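# Lift the ball off its ring with both hands

## Task

Grip the ball between the two hands, raise it at least three finger widths above the ring it rests on, and keep it motionless in the air, touching nothing but the hands at the end; the task fails if any hand motor still reports moving in hand_stopped_by when the scene ends.

## Robot and tools

Robot: the upper body of a humanoid on a stand beyond the table's -x edge, facing roughly +x. It has two arms, left_arm (the robot's own left, on the +y side) and right_arm (on the -y side). Each ends in a five-finger hand: a right hand on right_arm and its mirror image, a left hand, on left_arm. The body may be slightly turned or tilted relative to the table.

Scene frame: one shared world frame in metres. z = 0 is the table top and +z is up. +x runs across the table away from the robot, and the table's near edge is at x = 0.18. Each shoulder sits about 0.28 m above the pelvis (which is 0.01 to 0.14 m above the table), 0.06 m toward +x and 0.10 m to its own side. A hand point can get no farther than 0.62 m from its shoulder. Reported positions get less accurate at long reach.

Hand point: a point fixed to the palm, 0.05 m in front of it, where index pad and thumb tip meet in a pinch. Its own axes: +z along the straight fingers, +y out of the palm, +x across the palm. On the right hand +x points away from the thumb; on the left hand +x points toward the thumb. Straight fingers extend 0.06 to 0.07 m past the point along +z. A wrist bracket on the little-finger side sticks out 0.03 m further along +y and up to 0.11 m across the palm, and it can collide.

Row layout (used by both motion tools): one flat list of 28 numbers, each in [-1, 1], always covering both arms. Numbers 1 to 14 are the left arm: dx, dy, dz, rx, ry, rz, then little, ring, middle, index, thumb_bend, thumb_turn, force_limit, speed. Numbers 15 to 28 are the same fourteen for the right arm. dx to rz are an offset, not a pose: the target is the hand point's measured pose at the start of the action, shifted along that hand point's own axes. Scale: 1.0 equals 0.6 m of travel or 180 degrees of turn. rx, ry, rz form a single rotation vector. In a multi-row action every row is an offset from that same start, not from the row before. The six finger numbers are absolute targets: +1 means open or straight, -1 means fully curled. For thumb_turn, +1 puts the thumb beside the palm and -1 opposite the fingers. A pinch is roughly index -0.22, thumb_bend -0.75, thumb_turn -0.57. force_limit maps linearly from about 0 N at -1 up to 10 N at +1 (15 N for the two thumb motors) and only stops closing motors. speed maps from nearly zero at -1 to full at +1, where a full finger stroke takes 0.6 s. There is no "no change" value: to keep a hand unchanged, repeat its last eight numbers, or before any have been sent, its hand_measured six values plus hand_force_limit and hand_speed.

execute_actions(actions): a list of actions, each a table of up to 15 rows; each row lasts one step of 1/30 s, and a short table repeats its final row to fill the 15 steps (0.5 s). An empty list just returns state and images. For each control step the commanded pose is clipped to at most 70 mm and 16 degrees from the measured pose, so a far offset may need several actions; position wins over orientation when both cannot be met.

move(target, speed, blocking): target is one 28-number row as above, offsets measured from the pose in the last result that reported one. Each hand point follows a straight path, paths ending together, lasting 0.5 to 10 s. speed is the path's top speed in m/s, 0.002 to 0.5 (default 0.25); turning is capped at twice that in rad/s. Paths ignore obstacles and the other arm, and arms may lag or overshoot. Faster moves and targets further past a contact press harder. blocking=false returns after 0.5 s while motion continues; then use wait or stop before sending anything else. The result adds a move: line (done, off_target, moving, held, fault) plus limits (paced = pose clipped, held = a check blocked steps) and each hand point's distance to its target.

wait(seconds): 0 to 10 s; arms hold their last command, and a running move continues. stop(): brakes a running move, which needs some room. zoom_image(camera, region): enlarges a region [x0, y0, x1, y1], at most 504 by 504 px, of cam_high, cam_left_wrist or cam_right_wrist (each 672x504). show_instructions(): shows the reference pages. finished_scene(scene): ends the current scene by its number, irreversibly; the goal must already hold steadily.

Results: each arm's end_effector_position (m) and end_effector_quat_wxyz in the world frame; Hand target lines give where the controller is heading; "pose unreachable" means a clearance check altered or blocked that arm. Per hand, hand_measured, hand_stopped_by, hand_load_n and the repeated settings list six motors in the sent order. hand_stopped_by words: moving, target, force, stalled, fault (motor dead for the scene). hand_load_n is positive when the finger is pushed open; a dropped object shows as loads near 0. Calibration lines give each camera's intrinsics and world-to-camera transform.

Gripping: a motor only starts when its target changes by 0.01 or more, then runs until it arrives or hits force_limit, and locks. If blocked it reads moving for the full stroke time, then stalled, so let motors settle before ending, since any moving reading fails the task. To squeeze harder raise force_limit and send a target further closed than measured; to loosen send a more open one. Close slowly (speed -0.9 or below) for gentle contact. A fully opposed thumb lets a hand wrap objects 0.035 to 0.08 m wide; turn the thumb before arriving.

Cautions: never let the two arms or hands collide or press hard on each other. Contact torque reaching a joint's limit (21.7 N m, but 4.35 N m for wrist pitch and yaw, held weight included) halts that arm for 10 s. Long loaded holding heats motors; MOTOR HOT warns from 90 °C and at 120 °C the arm drops. Do not push or knock anything off the table, avoid drops and slams, and remember loose objects may be nudged occasionally. Between replies the robot simply holds its last command.

Each tool is called after "Emit:" as name([rows], argument=value, ...), one row to a line, values as JSON.

Reference images:

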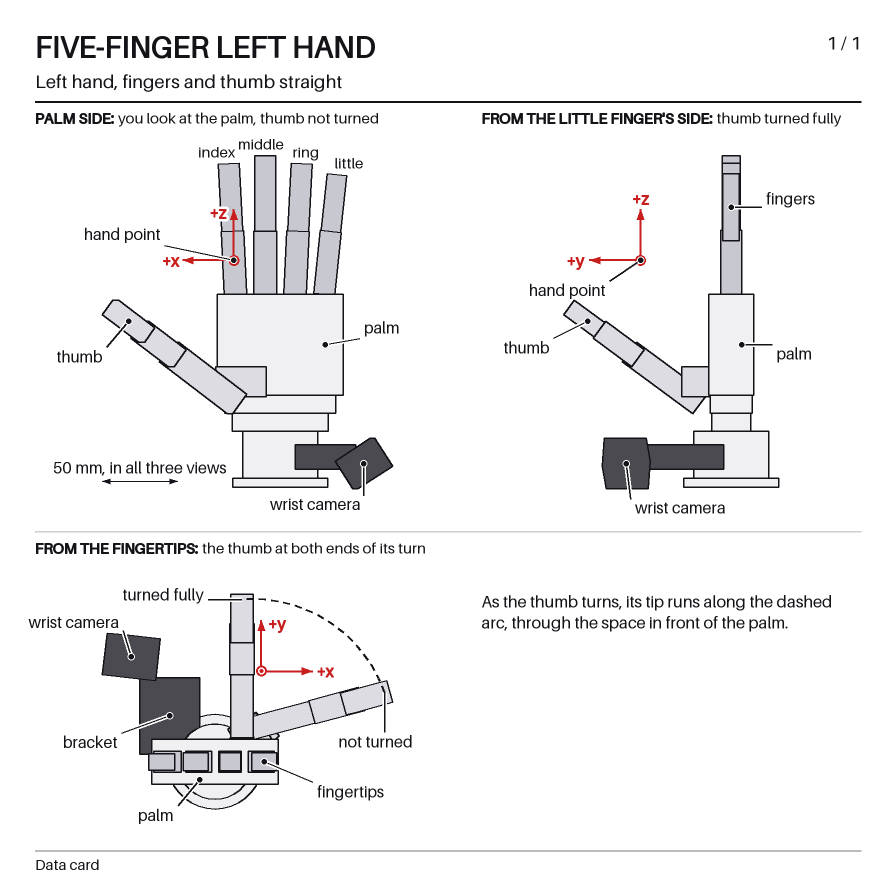

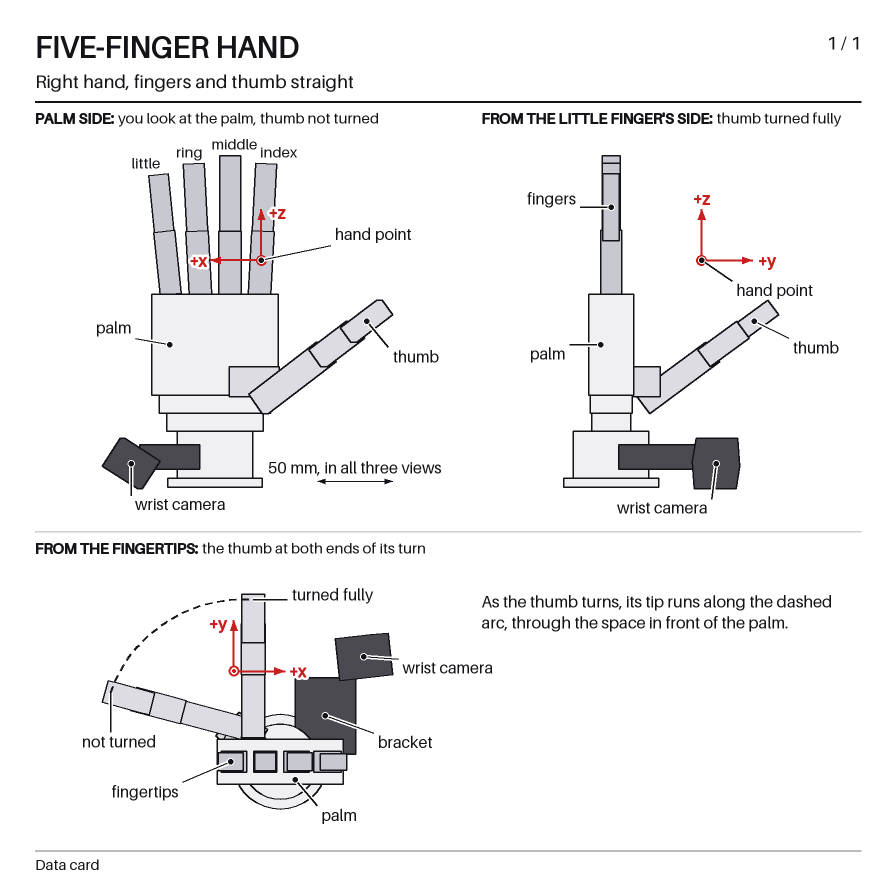

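## Session

Emit:
execute_actions(actions=[])

Scene clock: 0.00 s.
left_arm: end_effector_position=(+0.1577, +0.0788, +0.4684) hand_measured=(+1.000, +1.000, +1.000, +1.000, +1.000, +1.000) hand_load_n=(+0.0, +0.0, +0.0, +0.0, +0.0, +0.0) hand_stopped_by=(target, target, target, target, target, target) hand_force_limit=0.00 hand_speed=-0.80 end_effector_quat_wxyz=(+0.121, +0.103, -0.216, +0.963) | right_arm: end_effector_position=(+0.1650, -0.1189, +0.5396) hand_measured=(+1.000, +1.000, +1.000, +1.000, +1.000, +1.000) hand_load_n=(+0.0, +0.0, +0.0, +0.0, +0.0, +0.0) hand_stopped_by=(target, target, target, target, target, target) hand_force_limit=0.00 hand_speed=-0.80 end_effector_quat_wxyz=(+0.990, -0.132, +0.047, -0.008)
Joint positions: left_arm=[ 0.036  0.481  0.113 -0.605 -0.381 -1.005 -0.35 ] | right_arm=[-0.239 -0.419 -0.278 -0.49   0.513 -0.946  0.234]
Joint velocities: left_arm=[0.    0.003 0.008 0.002 0.011 0.    0.   ] | right_arm=[-0.012  0.002 -0.006  0.002  0.     0.     0.   ]
Joint torques (N m, as the arm reports them, + toward a larger angle): no reading
Hand target (left_arm): +0.158, +0.079, +0.468; +0.121, +0.103, -0.216, +0.963
Hand target (right_arm): +0.165, -0.119, +0.540; +0.990, -0.132, +0.047, -0.008

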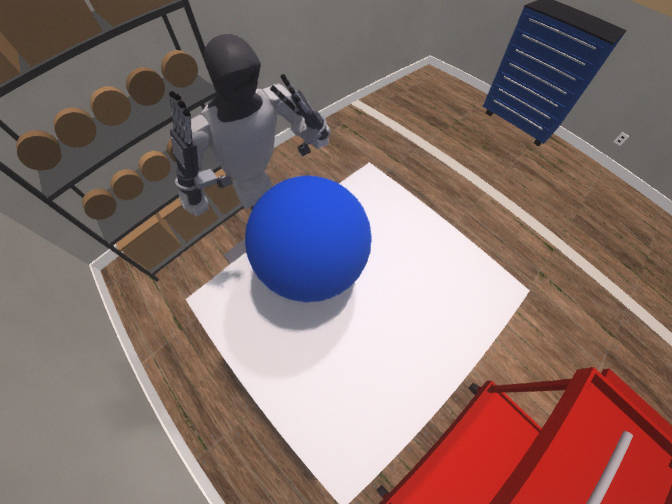

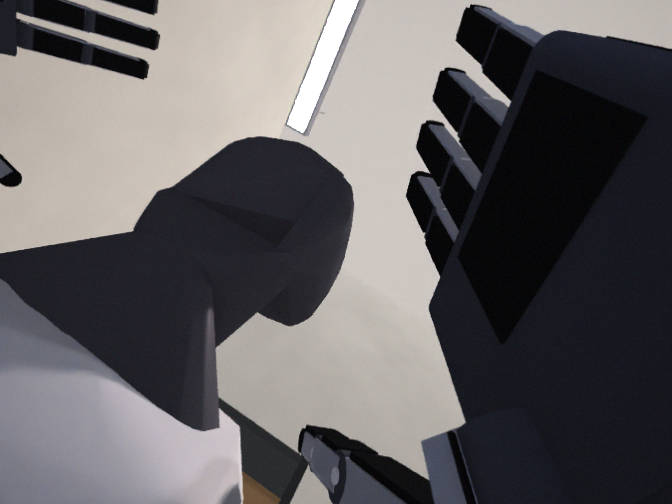

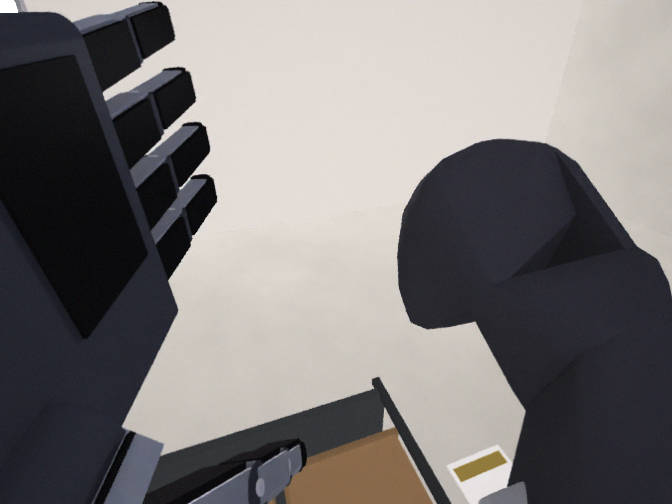

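Emit:
move(target=[-0.1285,-0.2348,-0.2332,0.2205,-0.3995,-0.1154,0.7,0.7,0.7,0.7,1,1,0,0, 0.1747,-0.2528,-0.33,0.1227,0.458,0.1367,0.7,0.7,0.7,0.7,1,1,0,0], speed=0.3)

Scene clock: 22.10 s.
left_arm: end_effector_position=(+0.2541, +0.2517, +0.3809) hand_measured=(+0.700, +0.700, +0.700, +0.700, +1.000, +1.000) hand_load_n=(+0.0, +0.0, +0.0, +0.0, +0.0, +0.0) hand_stopped_by=(target, target, target, target, target, target) hand_force_limit=0.00 hand_speed=0.00 end_effector_quat_wxyz=(+0.074, +0.692, +0.082, +0.713) | right_arm: end_effector_position=(+0.2470, -0.3279, +0.3890) hand_measured=(+0.700, +0.700, +0.700, +0.700, +1.000, +1.000) hand_load_n=(+0.0, +0.0, +0.0, +0.0, +0.0, +0.0) hand_stopped_by=(target, target, target, target, target, target) hand_force_limit=0.00 hand_speed=0.00 end_effector_quat_wxyz=(+0.714, +0.093, +0.691, +0.070)
Joint positions: left_arm=[ 0.506  0.156  1.317 -0.91  -1.19   0.659 -0.479] | right_arm=[ 0.478 -0.622 -0.95  -0.195  1.221  0.302  0.661]
Joint velocities: left_arm=[ 0.     0.008 -0.006  0.012 -0.008  0.     0.   ] | right_arm=[-0.011  0.    -0.002 -0.006 -0.003  0.006  0.   ]
Joint torques (N m, as the arm reports them, + toward a larger angle): left_arm=[ 2.26  2.25  1.94 -0.55 -0.11 -1.1  -0.1 ] | right_arm=[ 1.25 -5.92 -2.01 -0.62  0.45 -0.67  0.03]
Hand target (left_arm): +0.254, +0.252, +0.381; +0.075, +0.692, +0.083, +0.713
Hand target (right_arm): +0.247, -0.329, +0.389; +0.714, +0.095, +0.690, +0.070
Off the commanded pose (left_arm): 0.005 m, 3 deg.
Off the commanded pose (right_arm): 0.012 m, 3 deg.
joint sent to its limit (left arm) — the command would take joint 1 (shoulder pitch) past its upper limit and joint 3 (shoulder yaw) past its upper limit, so those joints were sent only as far as their limits.
move: off_target (left_arm, right_arm)
camera_calibration (this result's frames):
cam_left_wrist: T_world_to_cam=[[-0.0498018, 0.948725, -0.312154, -0.119498], [-0.622455, 0.214937, 0.752563, -0.190679], [0.781069, 0.231781, 0.579835, -0.352487], [0, 0, 0, 1]] pos_world=[0.150677, 0.236054, 0.31058]
cam_right_wrist: T_world_to_cam=[[0.0322259, 0.970384, 0.239408, 0.212114], [-0.611594, -0.170307, 0.772624, -0.206357], [0.790515, -0.171319, 0.587993, -0.34825], [0, 0, 0, 1]] pos_world=[0.142255, -0.300638, 0.313423]

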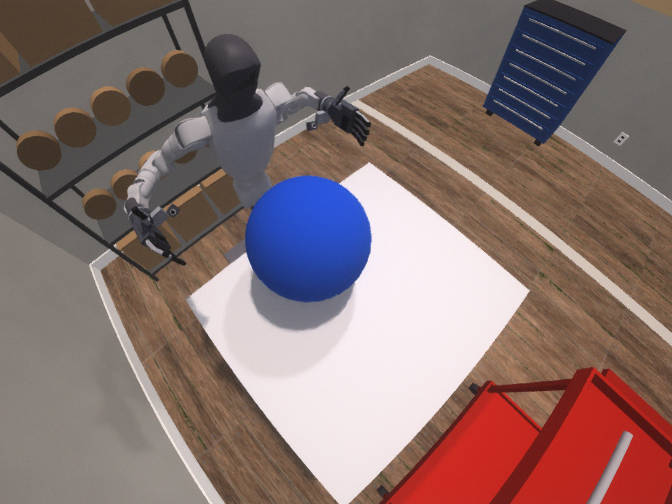

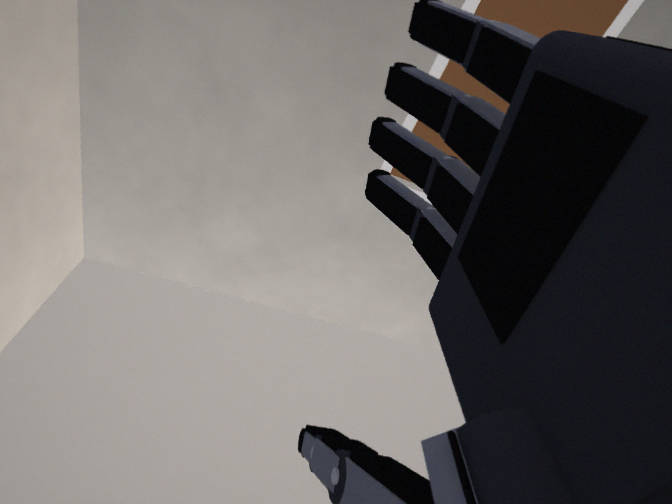

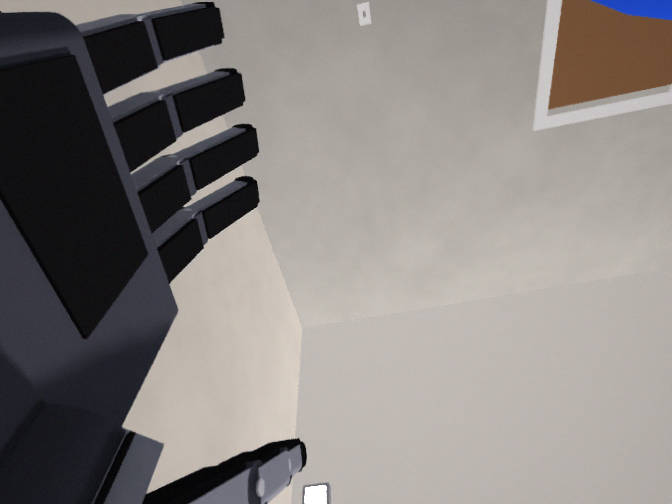

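Emit:
move(target=[-0.38,0.06,0.205,0,0,0,0.7,0.7,0.7,0.7,1,1,0,0, 0.397,0.07,0.217,0,0,0,0.7,0.7,0.7,0.7,1,1,0,0], speed=0.25)

Scene clock: 28.17 s.
left_arm: end_effector_position=(+0.3763, +0.1521, +0.1696) hand_measured=(+0.700, +0.700, +0.700, +0.700, +1.000, +1.000) hand_load_n=(+0.0, +0.0, +0.0, +0.0, +0.0, +0.0) hand_stopped_by=(target, target, target, target, target, target) hand_force_limit=0.00 hand_speed=0.00 end_effector_quat_wxyz=(+0.087, +0.692, +0.081, +0.712) | right_arm: end_effector_position=(+0.3853, -0.2292, +0.1593) hand_measured=(+0.700, +0.700, +0.700, +0.700, +1.000, +1.000) hand_load_n=(+0.0, +0.0, +0.0, +0.0, +0.0, +0.0) hand_stopped_by=(target, target, target, target, target, target) hand_force_limit=0.00 hand_speed=0.00 end_effector_quat_wxyz=(+0.685, +0.106, +0.718, +0.068)
Joint positions: left_arm=[-0.085 -0.018  0.391  0.432 -0.254 -0.564 -0.441] | right_arm=[-0.541 -0.237 -0.478  1.374  0.499 -0.78   0.802]
Joint velocities: left_arm=[-0.017  0.     0.008 -0.006 -0.005 -0.003 -0.006] | right_arm=[-0.179 -0.046 -0.143  0.456  0.002 -0.234  0.184]
Joint torques (N m, as the arm reports them, + toward a larger angle): left_arm=[-2.07  0.84 -0.4  -0.96  0.21 -1.35 -0.41] | right_arm=[-3.79 -5.07  0.09 -0.79  0.23 -0.86  0.14]
Hand target (left_arm): +0.377, +0.153, +0.171; +0.087, +0.691, +0.083, +0.713
Hand target (right_arm): +0.385, -0.231, +0.160; +0.687, +0.107, +0.716, +0.066
Off the commanded pose (left_arm): 0.018 m, 1 deg.
Off the commanded pose (right_arm): 0.014 m, 5 deg.
move: off_target (left_arm, right_arm)
camera_calibration (this result's frames):
cam_left_wrist: T_world_to_cam=[[-0.0319157, 0.944246, -0.327691, -0.0883489], [-0.617866, 0.239069, 0.749058, 0.0610419], [0.785635, 0.226376, 0.575787, -0.302483], [0, 0, 0, 1]] pos_world=[0.272537, 0.137305, 0.0994908]
cam_right_wrist: T_world_to_cam=[[0.063501, 0.965372, 0.25303, 0.151463], [-0.54917, -0.1779, 0.816556, 0.0397236], [0.833294, -0.190808, 0.518857, -0.315524], [0, 0, 0, 1]] pos_world=[0.275121, -0.199356, 0.0929505]

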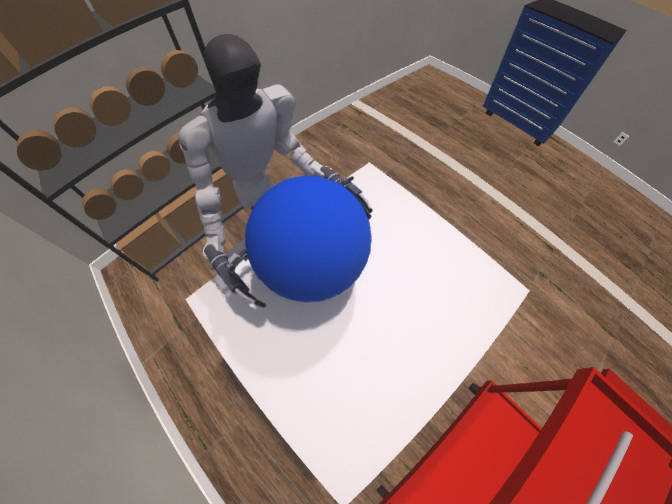

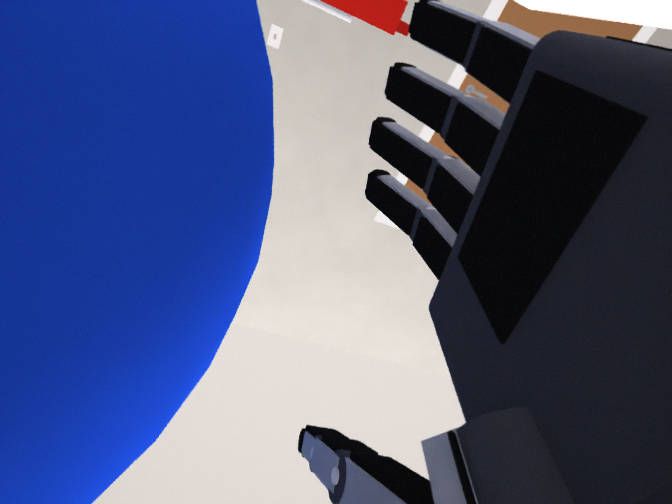

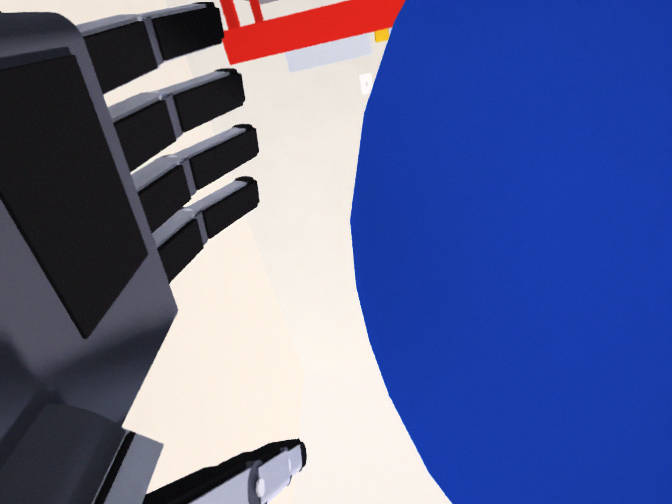

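Emit:
move(target=[0,0.09,0,0,0,0,0.7,0.7,0.7,0.7,1,1,0,0, -0.015,0.095,-0.01,0,0,0,0.7,0.7,0.7,0.7,1,1,0,0], speed=0.06)

Scene clock: 33.57 s.
left_arm: end_effector_position=(+0.3772, +0.1099, +0.1838) hand_measured=(+0.700, +0.700, +0.700, +0.700, +1.000, +1.000) hand_load_n=(+0.0, +0.0, +2.5, +0.0, +0.0, +0.0) hand_stopped_by=(target, target, target, target, target, target) hand_force_limit=0.00 hand_speed=0.00 end_effector_quat_wxyz=(+0.082, +0.690, +0.097, +0.712) | right_arm: end_effector_position=(+0.3800, -0.1882, +0.1774) hand_measured=(+0.700, +0.700, +0.700, +0.700, +1.000, +1.000) hand_load_n=(+0.0, +0.0, +3.0, +0.0, +0.0, +0.0) hand_stopped_by=(target, target, target, target, target, target) hand_force_limit=0.00 hand_speed=0.00 end_effector_quat_wxyz=(+0.683, +0.115, +0.719, +0.054)
Joint positions: left_arm=[-0.003 -0.017  0.082  0.297 -0.224 -0.571 -0.107] | right_arm=[-0.181 -0.05  -0.275  0.52   0.383 -0.422  0.4  ]
Joint velocities: left_arm=[-0.005  0.008 -0.006  0.    -0.023 -0.004  0.016] | right_arm=[ 0.011 -0.029  0.02  -0.008  0.002  0.    -0.024]
Joint torques (N m, as the arm reports them, + toward a larger angle): left_arm=[-1.56 -0.56 -2.36 -1.49  0.87 -1.37 -0.88] | right_arm=[-2.43 -2.57  1.06 -1.99 -0.24 -0.76  0.56]
Hand target (left_arm): +0.376, +0.102, +0.186; +0.090, +0.689, +0.086, +0.714
Hand target (right_arm): +0.380, -0.178, +0.177; +0.682, +0.102, +0.721, +0.064
Off the commanded pose (left_arm): 0.010 m, 2 deg.
Off the commanded pose (right_arm): 0.014 m, 2 deg.
move: off_target (left_arm, right_arm)
camera_calibration (this result's frames):
cam_left_wrist: T_world_to_cam=[[-0.0598953, 0.937461, -0.342899, -0.0296904], [-0.624739, 0.232714, 0.745349, 0.0649587], [0.778533, 0.258866, 0.57173, -0.301979], [0, 0, 0, 1]] pos_world=[0.273904, 0.0908887, 0.114053]
cam_right_wrist: T_world_to_cam=[[0.0965216, 0.964531, 0.245689, 0.0962874], [-0.547095, -0.154795, 0.822633, 0.0317472], [0.831487, -0.213817, 0.51275, -0.31525], [0, 0, 0, 1]] pos_world=[0.270201, -0.155364, 0.111872]

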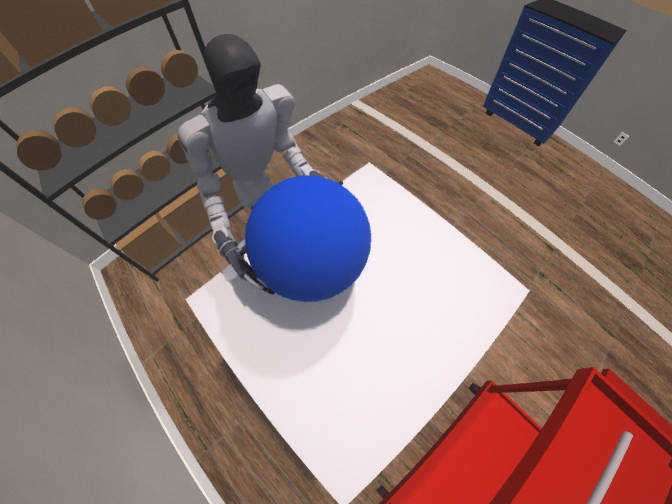

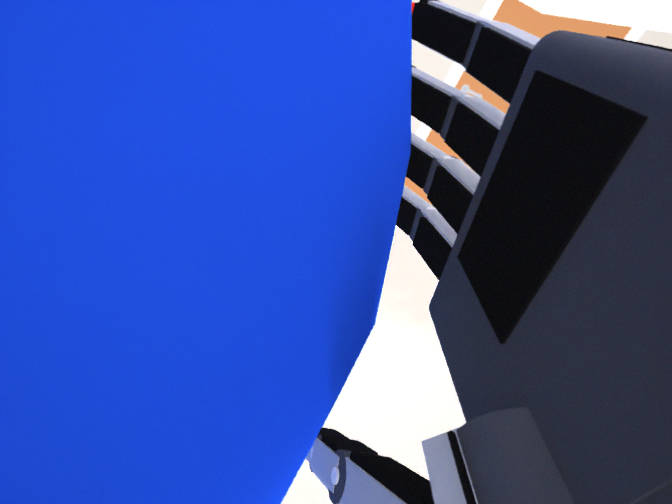

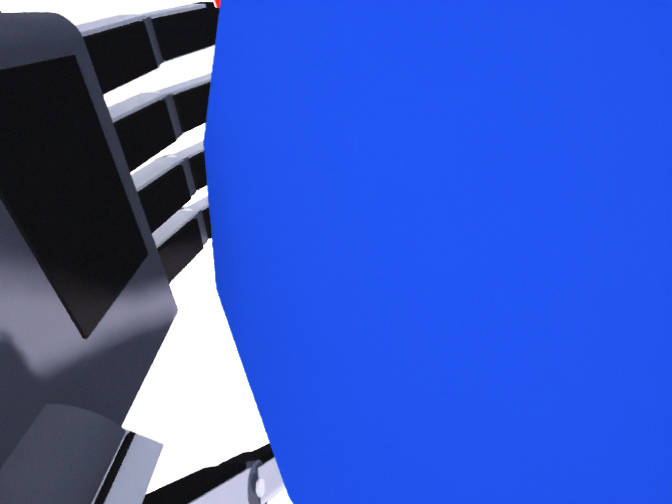

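Emit:
move(target=[0,0.05,0,0,0,0,0.7,0.7,0.7,0.7,1,1,0,0, 0,0.05,0,0,0,0,0.7,0.7,0.7,0.7,1,1,0,0], speed=0.05)

Scene clock: 38.40 s.
left_arm: end_effector_position=(+0.3788, +0.1070, +0.1869) hand_measured=(+0.700, +0.700, +0.700, +0.700, +1.000, +1.000) hand_load_n=(+0.0, +0.0, +0.5, +0.0, -0.5, +0.5) hand_stopped_by=(target, target, target, target, target, target) hand_force_limit=0.00 hand_speed=0.00 end_effector_quat_wxyz=(+0.060, +0.691, +0.132, +0.708) | right_arm: end_effector_position=(+0.3781, -0.1855, +0.1791) hand_measured=(+0.700, +0.700, +0.700, +0.700, +1.000, +1.000) hand_load_n=(+0.0, +0.0, +1.5, +0.0, +0.0, +0.5) hand_stopped_by=(target, target, target, target, target, target) hand_force_limit=0.00 hand_speed=0.00 end_effector_quat_wxyz=(+0.678, +0.146, +0.720, +0.028)
Joint positions: left_arm=[ 0.016 -0.003 -0.041  0.258 -0.218 -0.577  0.094] | right_arm=[-0.115 -0.014 -0.202  0.396  0.366 -0.393  0.241]
Joint velocities: left_arm=[-0.003  0.057 -0.067  0.    -0.04  -0.014  0.067] | right_arm=[ 0.014 -0.046  0.055 -0.008  0.048 -0.013 -0.044]
Joint torques (N m, as the arm reports them, + toward a larger angle): left_arm=[-2.14 -1.17 -5.43 -1.49  1.37 -1.07 -1.94] | right_arm=[-3.14 -1.29  2.81 -2.32 -0.9  -1.01  1.16]
Hand target (left_arm): +0.377, +0.082, +0.193; +0.084, +0.689, +0.100, +0.713
Hand target (right_arm): +0.381, -0.159, +0.183; +0.682, +0.113, +0.721, +0.052
Off the commanded pose (left_arm): 0.027 m, 5 deg.
Off the commanded pose (right_arm): 0.027 m, 5 deg.
move: off_target (left_arm, right_arm)
camera_calibration (this result's frames):
cam_left_wrist: T_world_to_cam=[[-0.138121, 0.923046, -0.359037, 0.00832776], [-0.628677, 0.198405, 0.751931, 0.0682935], [0.765302, 0.329576, 0.552894, -0.303309], [0, 0, 0, 1]] pos_world=[0.276208, 0.0787269, 0.119336]
cam_right_wrist: T_world_to_cam=[[0.176088, 0.952585, 0.248143, 0.0606796], [-0.543474, -0.116102, 0.831358, 0.0340194], [0.820749, -0.281251, 0.497261, -0.319615], [0, 0, 0, 1]] pos_world=[0.270127, -0.143745, 0.115592]

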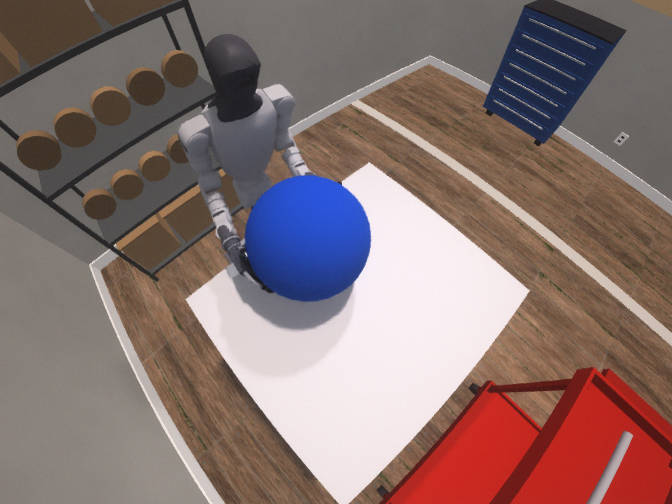

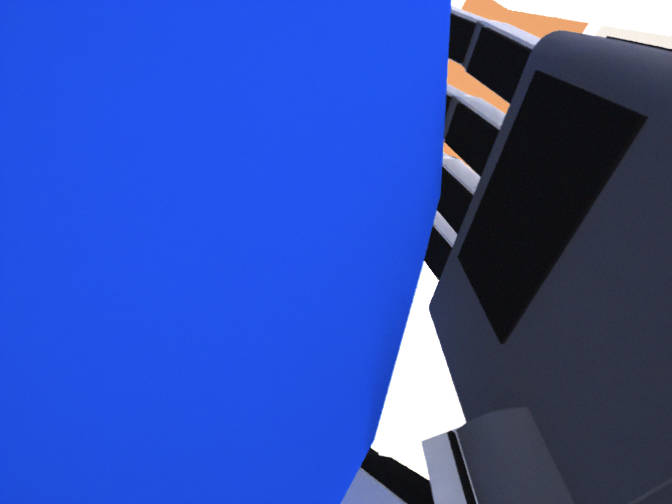

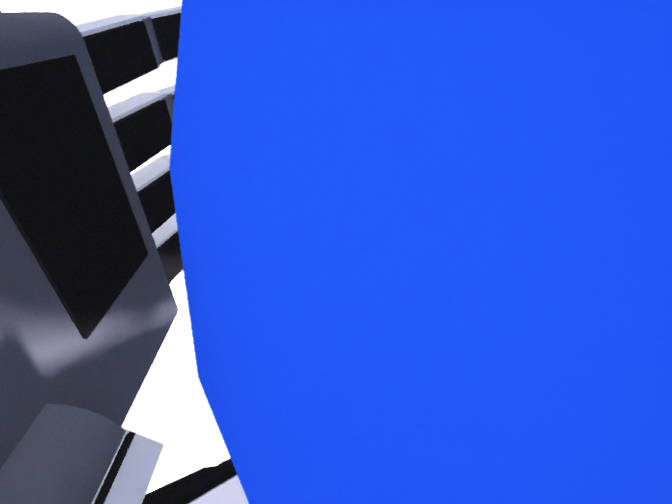

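Emit:
execute_actions([
  [[0.004,0.046,0,-0.02,0,0,0.7,0.7,0.7,0.7,1,1,0,0,-0.004,0.046,0,-0.02,0,0,0.7,0.7,0.7,0.7,1,1,0,0],[0.008,0.047,0,-0.02,0,0,0.7,0.7,0.7,0.7,1,1,0,0,-0.008,0.047,0,-0.02,0,0,0.7,0.7,0.7,0.7,1,1,0,0],[0.012,0.048,0,-0.02,0,0,0.7,0.7,0.7,0.7,1,1,0,0,-0.012,0.048,0,-0.02,0,0,0.7,0.7,0.7,0.7,1,1,0,0],[0.016,0.049,0,-0.02,0,0,0.7,0.7,0.7,0.7,1,1,0,0,-0.016,0.049,0,-0.02,0,0,0.7,0.7,0.7,0.7,1,1,0,0],[0.02,0.05,0,-0.02,0,0,0.7,0.7,0.7,0.7,1,1,0,0,-0.02,0.05,0,-0.02,0,0,0.7,0.7,0.7,0.7,1,1,0,0],[0.024,0.051,0,-0.02,0,0,0.7,0.7,0.7,0.7,1,1,0,0,-0.024,0.051,0,-0.02,0,0,0.7,0.7,0.7,0.7,1,1,0,0],[0.028,0.052,0,-0.02,0,0,0.7,0.7,0.7,0.7,1,1,0,0,-0.028,0.052,0,-0.02,0,0,0.7,0.7,0.7,0.7,1,1,0,0],[0.032,0.053,0,-0.02,0,0,0.7,0.7,0.7,0.7,1,1,0,0,-0.032,0.053,0,-0.02,0,0,0.7,0.7,0.7,0.7,1,1,0,0],[0.036,0.054,0,-0.02,0,0,0.7,0.7,0.7,0.7,1,1,0,0,-0.036,0.054,0,-0.02,0,0,0.7,0.7,0.7,0.7,1,1,0,0],[0.04,0.055,0,-0.02,0,0,0.7,0.7,0.7,0.7,1,1,0,0,-0.04,0.055,0,-0.02,0,0,0.7,0.7,0.7,0.7,1,1,0,0],[0.044,0.056,0,-0.02,0,0,0.7,0.7,0.7,0.7,1,1,0,0,-0.044,0.056,0,-0.02,0,0,0.7,0.7,0.7,0.7,1,1,0,0],[0.048,0.057,0,-0.02,0,0,0.7,0.7,0.7,0.7,1,1,0,0,-0.048,0.057,0,-0.02,0,0,0.7,0.7,0.7,0.7,1,1,0,0],[0.052,0.058,0,-0.02,0,0,0.7,0.7,0.7,0.7,1,1,0,0,-0.052,0.058,0,-0.02,0,0,0.7,0.7,0.7,0.7,1,1,0,0],[0.056,0.059,0,-0.02,0,0,0.7,0.7,0.7,0.7,1,1,0,0,-0.056,0.059,0,-0.02,0,0,0.7,0.7,0.7,0.7,1,1,0,0],[0.06,0.06,0,-0.02,0,0,0.7,0.7,0.7,0.7,1,1,0,0,-0.06,0.06,0,-0.02,0,0,0.7,0.7,0.7,0.7,1,1,0,0]],
  [[0.02,0.05,0,-0.02,0,0,0.7,0.7,0.7,0.7,1,1,0,0,-0.02,0.05,0,-0.02,0,0,0.7,0.7,0.7,0.7,1,1,0,0],[0.024,0.051,0,-0.02,0,0,0.7,0.7,0.7,0.7,1,1,0,0,-0.024,0.051,0,-0.02,0,0,0.7,0.7,0.7,0.7,1,1,0,0],[0.028,0.052,0,-0.02,0,0,0.7,0.7,0.7,0.7,1,1,0,0,-0.028,0.052,0,-0.02,0,0,0.7,0.7,0.7,0.7,1,1,0,0],[0.032,0.053,0,-0.02,0,0,0.7,0.7,0.7,0.7,1,1,0,0,-0.032,0.053,0,-0.02,0,0,0.7,0.7,0.7,0.7,1,1,0,0],[0.036,0.054,0,-0.02,0,0,0.7,0.7,0.7,0.7,1,1,0,0,-0.036,0.054,0,-0.02,0,0,0.7,0.7,0.7,0.7,1,1,0,0],[0.04,0.055,0,-0.02,0,0,0.7,0.7,0.7,0.7,1,1,0,0,-0.04,0.055,0,-0.02,0,0,0.7,0.7,0.7,0.7,1,1,0,0],[0.044,0.056,0,-0.02,0,0,0.7,0.7,0.7,0.7,1,1,0,0,-0.044,0.056,0,-0.02,0,0,0.7,0.7,0.7,0.7,1,1,0,0],[0.048,0.057,0,-0.02,0,0,0.7,0.7,0.7,0.7,1,1,0,0,-0.048,0.057,0,-0.02,0,0,0.7,0.7,0.7,0.7,1,1,0,0],[0.052,0.058,0,-0.02,0,0,0.7,0.7,0.7,0.7,1,1,0,0,-0.052,0.058,0,-0.02,0,0,0.7,0.7,0.7,0.7,1,1,0,0],[0.056,0.059,0,-0.02,0,0,0.7,0.7,0.7,0.7,1,1,0,0,-0.056,0.059,0,-0.02,0,0,0.7,0.7,0.7,0.7,1,1,0,0],[0.06,0.06,0,-0.02,0,0,0.7,0.7,0.7,0.7,1,1,0,0,-0.06,0.06,0,-0.02,0,0,0.7,0.7,0.7,0.7,1,1,0,0],[0.064,0.061,0,-0.02,0,0,0.7,0.7,0.7,0.7,1,1,0,0,-0.064,0.061,0,-0.02,0,0,0.7,0.7,0.7,0.7,1,1,0,0],[0.068,0.062,0,-0.02,0,0,0.7,0.7,0.7,0.7,1,1,0,0,-0.068,0.062,0,-0.02,0,0,0.7,0.7,0.7,0.7,1,1,0,0],[0.072,0.063,0,-0.02,0,0,0.7,0.7,0.7,0.7,1,1,0,0,-0.072,0.063,0,-0.02,0,0,0.7,0.7,0.7,0.7,1,1,0,0],[0.076,0.064,0,-0.02,0,0,0.7,0.7,0.7,0.7,1,1,0,0,-0.076,0.064,0,-0.02,0,0,0.7,0.7,0.7,0.7,1,1,0,0]],
  [[0.02,0.05,0,-0.02,0,0,0.7,0.7,0.7,0.7,1,1,0,0,-0.02,0.05,0,-0.02,0,0,0.7,0.7,0.7,0.7,1,1,0,0],[0.024,0.051,0,-0.02,0,0,0.7,0.7,0.7,0.7,1,1,0,0,-0.024,0.051,0,-0.02,0,0,0.7,0.7,0.7,0.7,1,1,0,0],[0.028,0.052,0,-0.02,0,0,0.7,0.7,0.7,0.7,1,1,0,0,-0.028,0.052,0,-0.02,0,0,0.7,0.7,0.7,0.7,1,1,0,0],[0.032,0.053,0,-0.02,0,0,0.7,0.7,0.7,0.7,1,1,0,0,-0.032,0.053,0,-0.02,0,0,0.7,0.7,0.7,0.7,1,1,0,0],[0.036,0.054,0,-0.02,0,0,0.7,0.7,0.7,0.7,1,1,0,0,-0.036,0.054,0,-0.02,0,0,0.7,0.7,0.7,0.7,1,1,0,0],[0.04,0.055,0,-0.02,0,0,0.7,0.7,0.7,0.7,1,1,0,0,-0.04,0.055,0,-0.02,0,0,0.7,0.7,0.7,0.7,1,1,0,0],[0.044,0.056,0,-0.02,0,0,0.7,0.7,0.7,0.7,1,1,0,0,-0.044,0.056,0,-0.02,0,0,0.7,0.7,0.7,0.7,1,1,0,0],[0.048,0.057,0,-0.02,0,0,0.7,0.7,0.7,0.7,1,1,0,0,-0.048,0.057,0,-0.02,0,0,0.7,0.7,0.7,0.7,1,1,0,0],[0.052,0.058,0,-0.02,0,0,0.7,0.7,0.7,0.7,1,1,0,0,-0.052,0.058,0,-0.02,0,0,0.7,0.7,0.7,0.7,1,1,0,0],[0.056,0.059,0,-0.02,0,0,0.7,0.7,0.7,0.7,1,1,0,0,-0.056,0.059,0,-0.02,0,0,0.7,0.7,0.7,0.7,1,1,0,0],[0.06,0.06,0,-0.02,0,0,0.7,0.7,0.7,0.7,1,1,0,0,-0.06,0.06,0,-0.02,0,0,0.7,0.7,0.7,0.7,1,1,0,0],[0.064,0.061,0,-0.02,0,0,0.7,0.7,0.7,0.7,1,1,0,0,-0.064,0.061,0,-0.02,0,0,0.7,0.7,0.7,0.7,1,1,0,0],[0.068,0.062,0,-0.02,0,0,0.7,0.7,0.7,0.7,1,1,0,0,-0.068,0.062,0,-0.02,0,0,0.7,0.7,0.7,0.7,1,1,0,0],[0.072,0.063,0,-0.02,0,0,0.7,0.7,0.7,0.7,1,1,0,0,-0.072,0.063,0,-0.02,0,0,0.7,0.7,0.7,0.7,1,1,0,0],[0.076,0.064,0,-0.02,0,0,0.7,0.7,0.7,0.7,1,1,0,0,-0.076,0.064,0,-0.02,0,0,0.7,0.7,0.7,0.7,1,1,0,0]],
])

Scene clock: 64.67 s.
left_arm: end_effector_position=(+0.3910, +0.1113, +0.3177) hand_measured=(+0.700, +0.700, +0.702, +0.700, +1.000, +1.000) hand_load_n=(+0.0, +1.0, +7.0, +0.0, +0.0, +0.0) hand_stopped_by=(target, target, target, target, target, target) hand_force_limit=0.00 hand_speed=0.00 end_effector_quat_wxyz=(+0.046, +0.670, +0.159, +0.724) | right_arm: end_effector_position=(+0.3889, -0.1851, +0.3122) hand_measured=(+0.700, +0.700, +0.702, +0.700, +1.000, +1.000) hand_load_n=(+0.0, +1.0, +7.0, +0.0, +0.0, +0.0) hand_stopped_by=(target, target, target, target, target, target) hand_force_limit=0.00 hand_speed=0.00 end_effector_quat_wxyz=(+0.698, +0.162, +0.697, -0.001)
Joint positions: left_arm=[ 0.021  0.129 -0.174 -0.618 -0.258  0.161  0.498] | right_arm=[-0.028 -0.194 -0.111 -0.502  0.529  0.264 -0.249]
Joint velocities: left_arm=[-0.112  0.081 -0.002 -0.443 -0.091  0.536  0.242] | right_arm=[-0.061 -0.195 -0.034 -0.411  0.249  0.424 -0.303]
Joint torques (N m, as the arm reports them, + toward a larger angle): left_arm=[-5.22 -0.33 -5.99 -3.48 -0.04 -2.01 -2.82] | right_arm=[-5.62 -2.18  2.27 -4.44  0.49 -1.59  1.72]
Hand target (left_arm): +0.389, +0.088, +0.327; +0.078, +0.671, +0.133, +0.725
Hand target (right_arm): +0.390, -0.158, +0.321; +0.700, +0.132, +0.701, +0.034
Off the commanded pose (left_arm): 0.026 m, 5 deg.
Off the commanded pose (right_arm): 0.026 m, 5 deg.
camera_calibration (this result's frames):
cam_left_wrist: T_world_to_cam=[[-0.181575, 0.9056, -0.3833, 0.0796952], [-0.67381, 0.169323, 0.719242, 0.00807774], [0.716247, 0.388868, 0.579458, -0.382256], [0, 0, 0, 1]] pos_world=[0.293703, 0.0751071, 0.246239]
cam_right_wrist: T_world_to_cam=[[0.231046, 0.944053, 0.235331, 0.00638618], [-0.590822, -0.0560351, 0.804854, -0.0329609], [0.773012, -0.324997, 0.544821, -0.39894], [0, 0, 0, 1]] pos_world=[0.287436, -0.13753, 0.242377]

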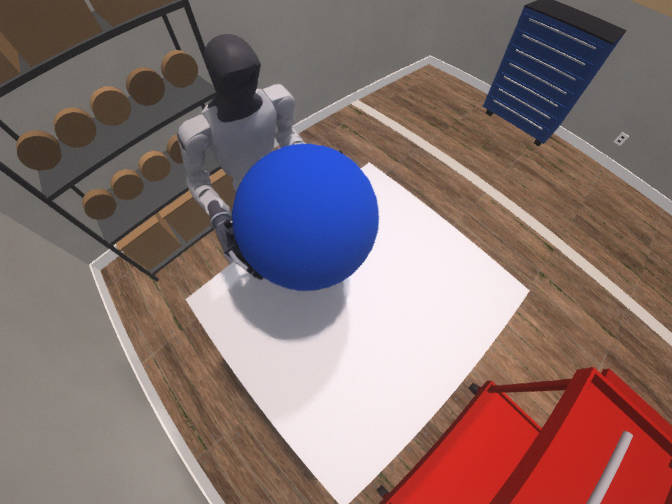

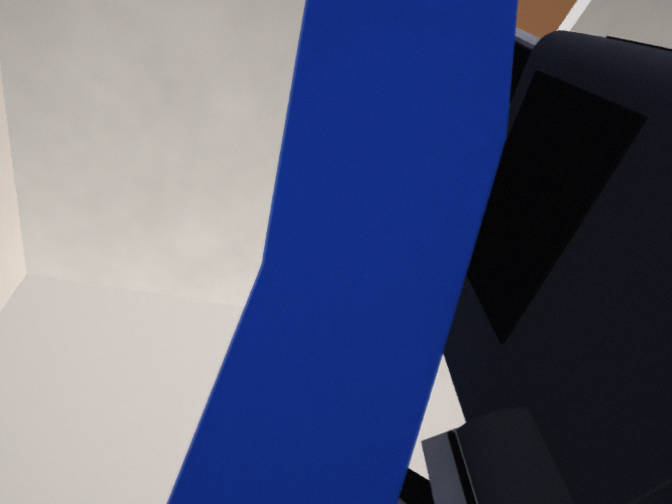

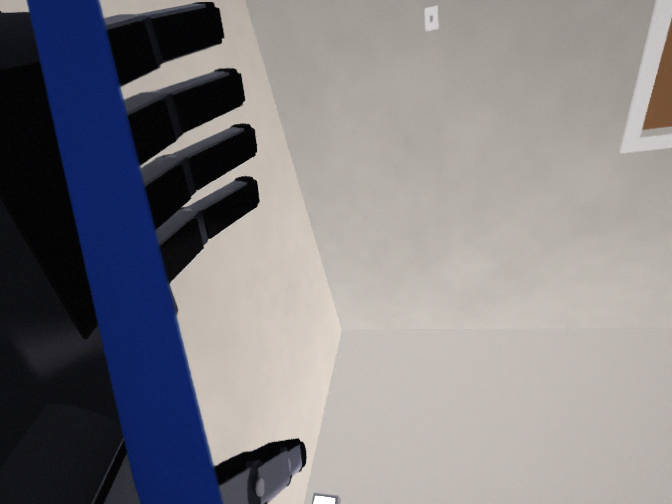

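Lifted. Check it holds still.

Emit:
wait(seconds=1.5)

Scene clock: 68.70 s.
left_arm: end_effector_position=(+0.3910, +0.1116, +0.3254) hand_measured=(+0.700, +0.700, +0.702, +0.700, +1.000, +1.000) hand_load_n=(+0.0, +1.0, +7.0, +0.0, +0.0, +0.0) hand_stopped_by=(target, target, target, target, target, target) hand_force_limit=0.00 hand_speed=0.00 end_effector_quat_wxyz=(+0.046, +0.667, +0.160, +0.727) | right_arm: end_effector_position=(+0.3892, -0.1848, +0.3198) hand_measured=(+0.700, +0.700, +0.702, +0.700, +1.000, +1.000) hand_load_n=(+0.0, +1.0, +7.0, +0.0, +0.0, +0.0) hand_stopped_by=(target, target, target, target, target, target) hand_force_limit=0.00 hand_speed=0.00 end_effector_quat_wxyz=(+0.701, +0.161, +0.694, -0.001)
Joint positions: left_arm=[ 0.008  0.135 -0.174 -0.65  -0.264  0.193  0.515] | right_arm=[-0.037 -0.206 -0.116 -0.53   0.545  0.288 -0.268]
Joint velocities: left_arm=[-0.009 -0.002  0.     0.006 -0.017  0.     0.   ] | right_arm=[-0.005 -0.018  0.    -0.002  0.     0.     0.   ]
Joint torques (N m, as the arm reports them, + toward a larger angle): left_arm=[-5.08 -0.94 -5.33 -3.06 -0.08 -2.   -2.93] | right_arm=[-5.3  -2.24  2.31 -4.08  0.48 -1.53  1.73]
Hand target (left_arm): +0.389, +0.088, +0.327; +0.078, +0.671, +0.133, +0.725
Hand target (right_arm): +0.390, -0.158, +0.321; +0.700, +0.132, +0.701, +0.034
Off the commanded pose (left_arm): 0.025 m, 5 deg.
Off the commanded pose (right_arm): 0.024 m, 5 deg.
wait: 1.50 s; at rest from the start
camera_calibration (this result's frames):
cam_left_wrist: T_world_to_cam=[[-0.180403, 0.905173, -0.384858, 0.0824619], [-0.680306, 0.167764, 0.71347, 0.00708501], [0.710379, 0.390533, 0.58553, -0.386642], [0, 0, 0, 1]] pos_world=[0.294359, 0.0751658, 0.253072]
cam_right_wrist: T_world_to_cam=[[0.229126, 0.944364, 0.235961, 0.00488082], [-0.597648, -0.0548559, 0.79988, -0.0344456], [0.768322, -0.324295, 0.551829, -0.403516], [0, 0, 0, 1]] pos_world=[0.288325, -0.137357, 0.249072]

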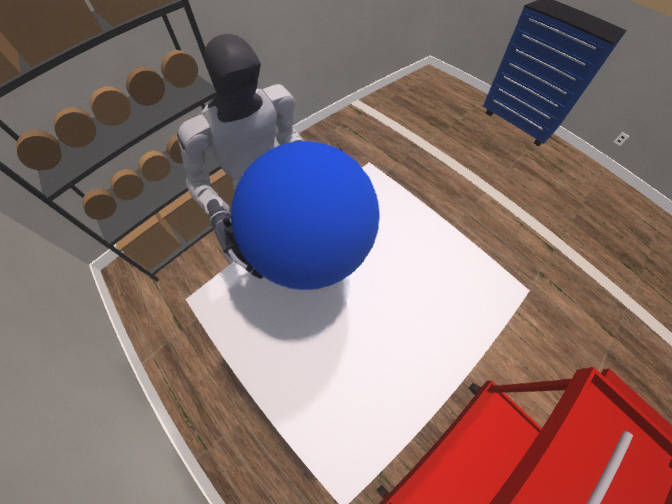

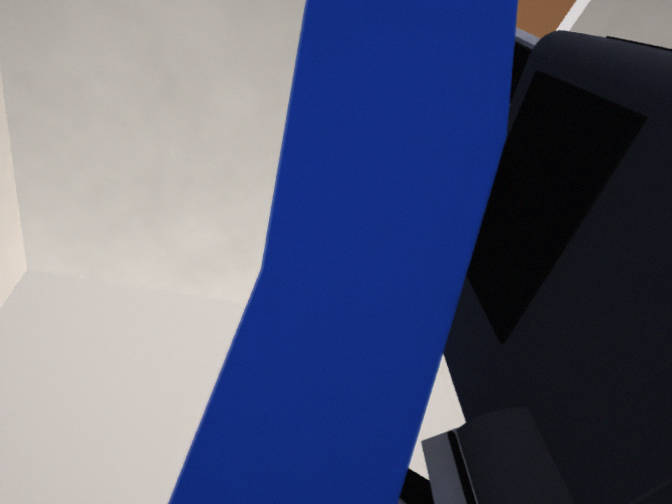

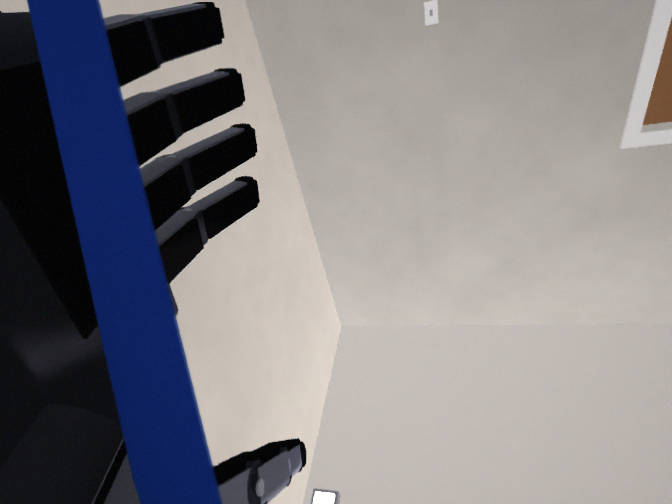

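Emit:
finished_scene(scene=1)

The scene is finished: the task was done.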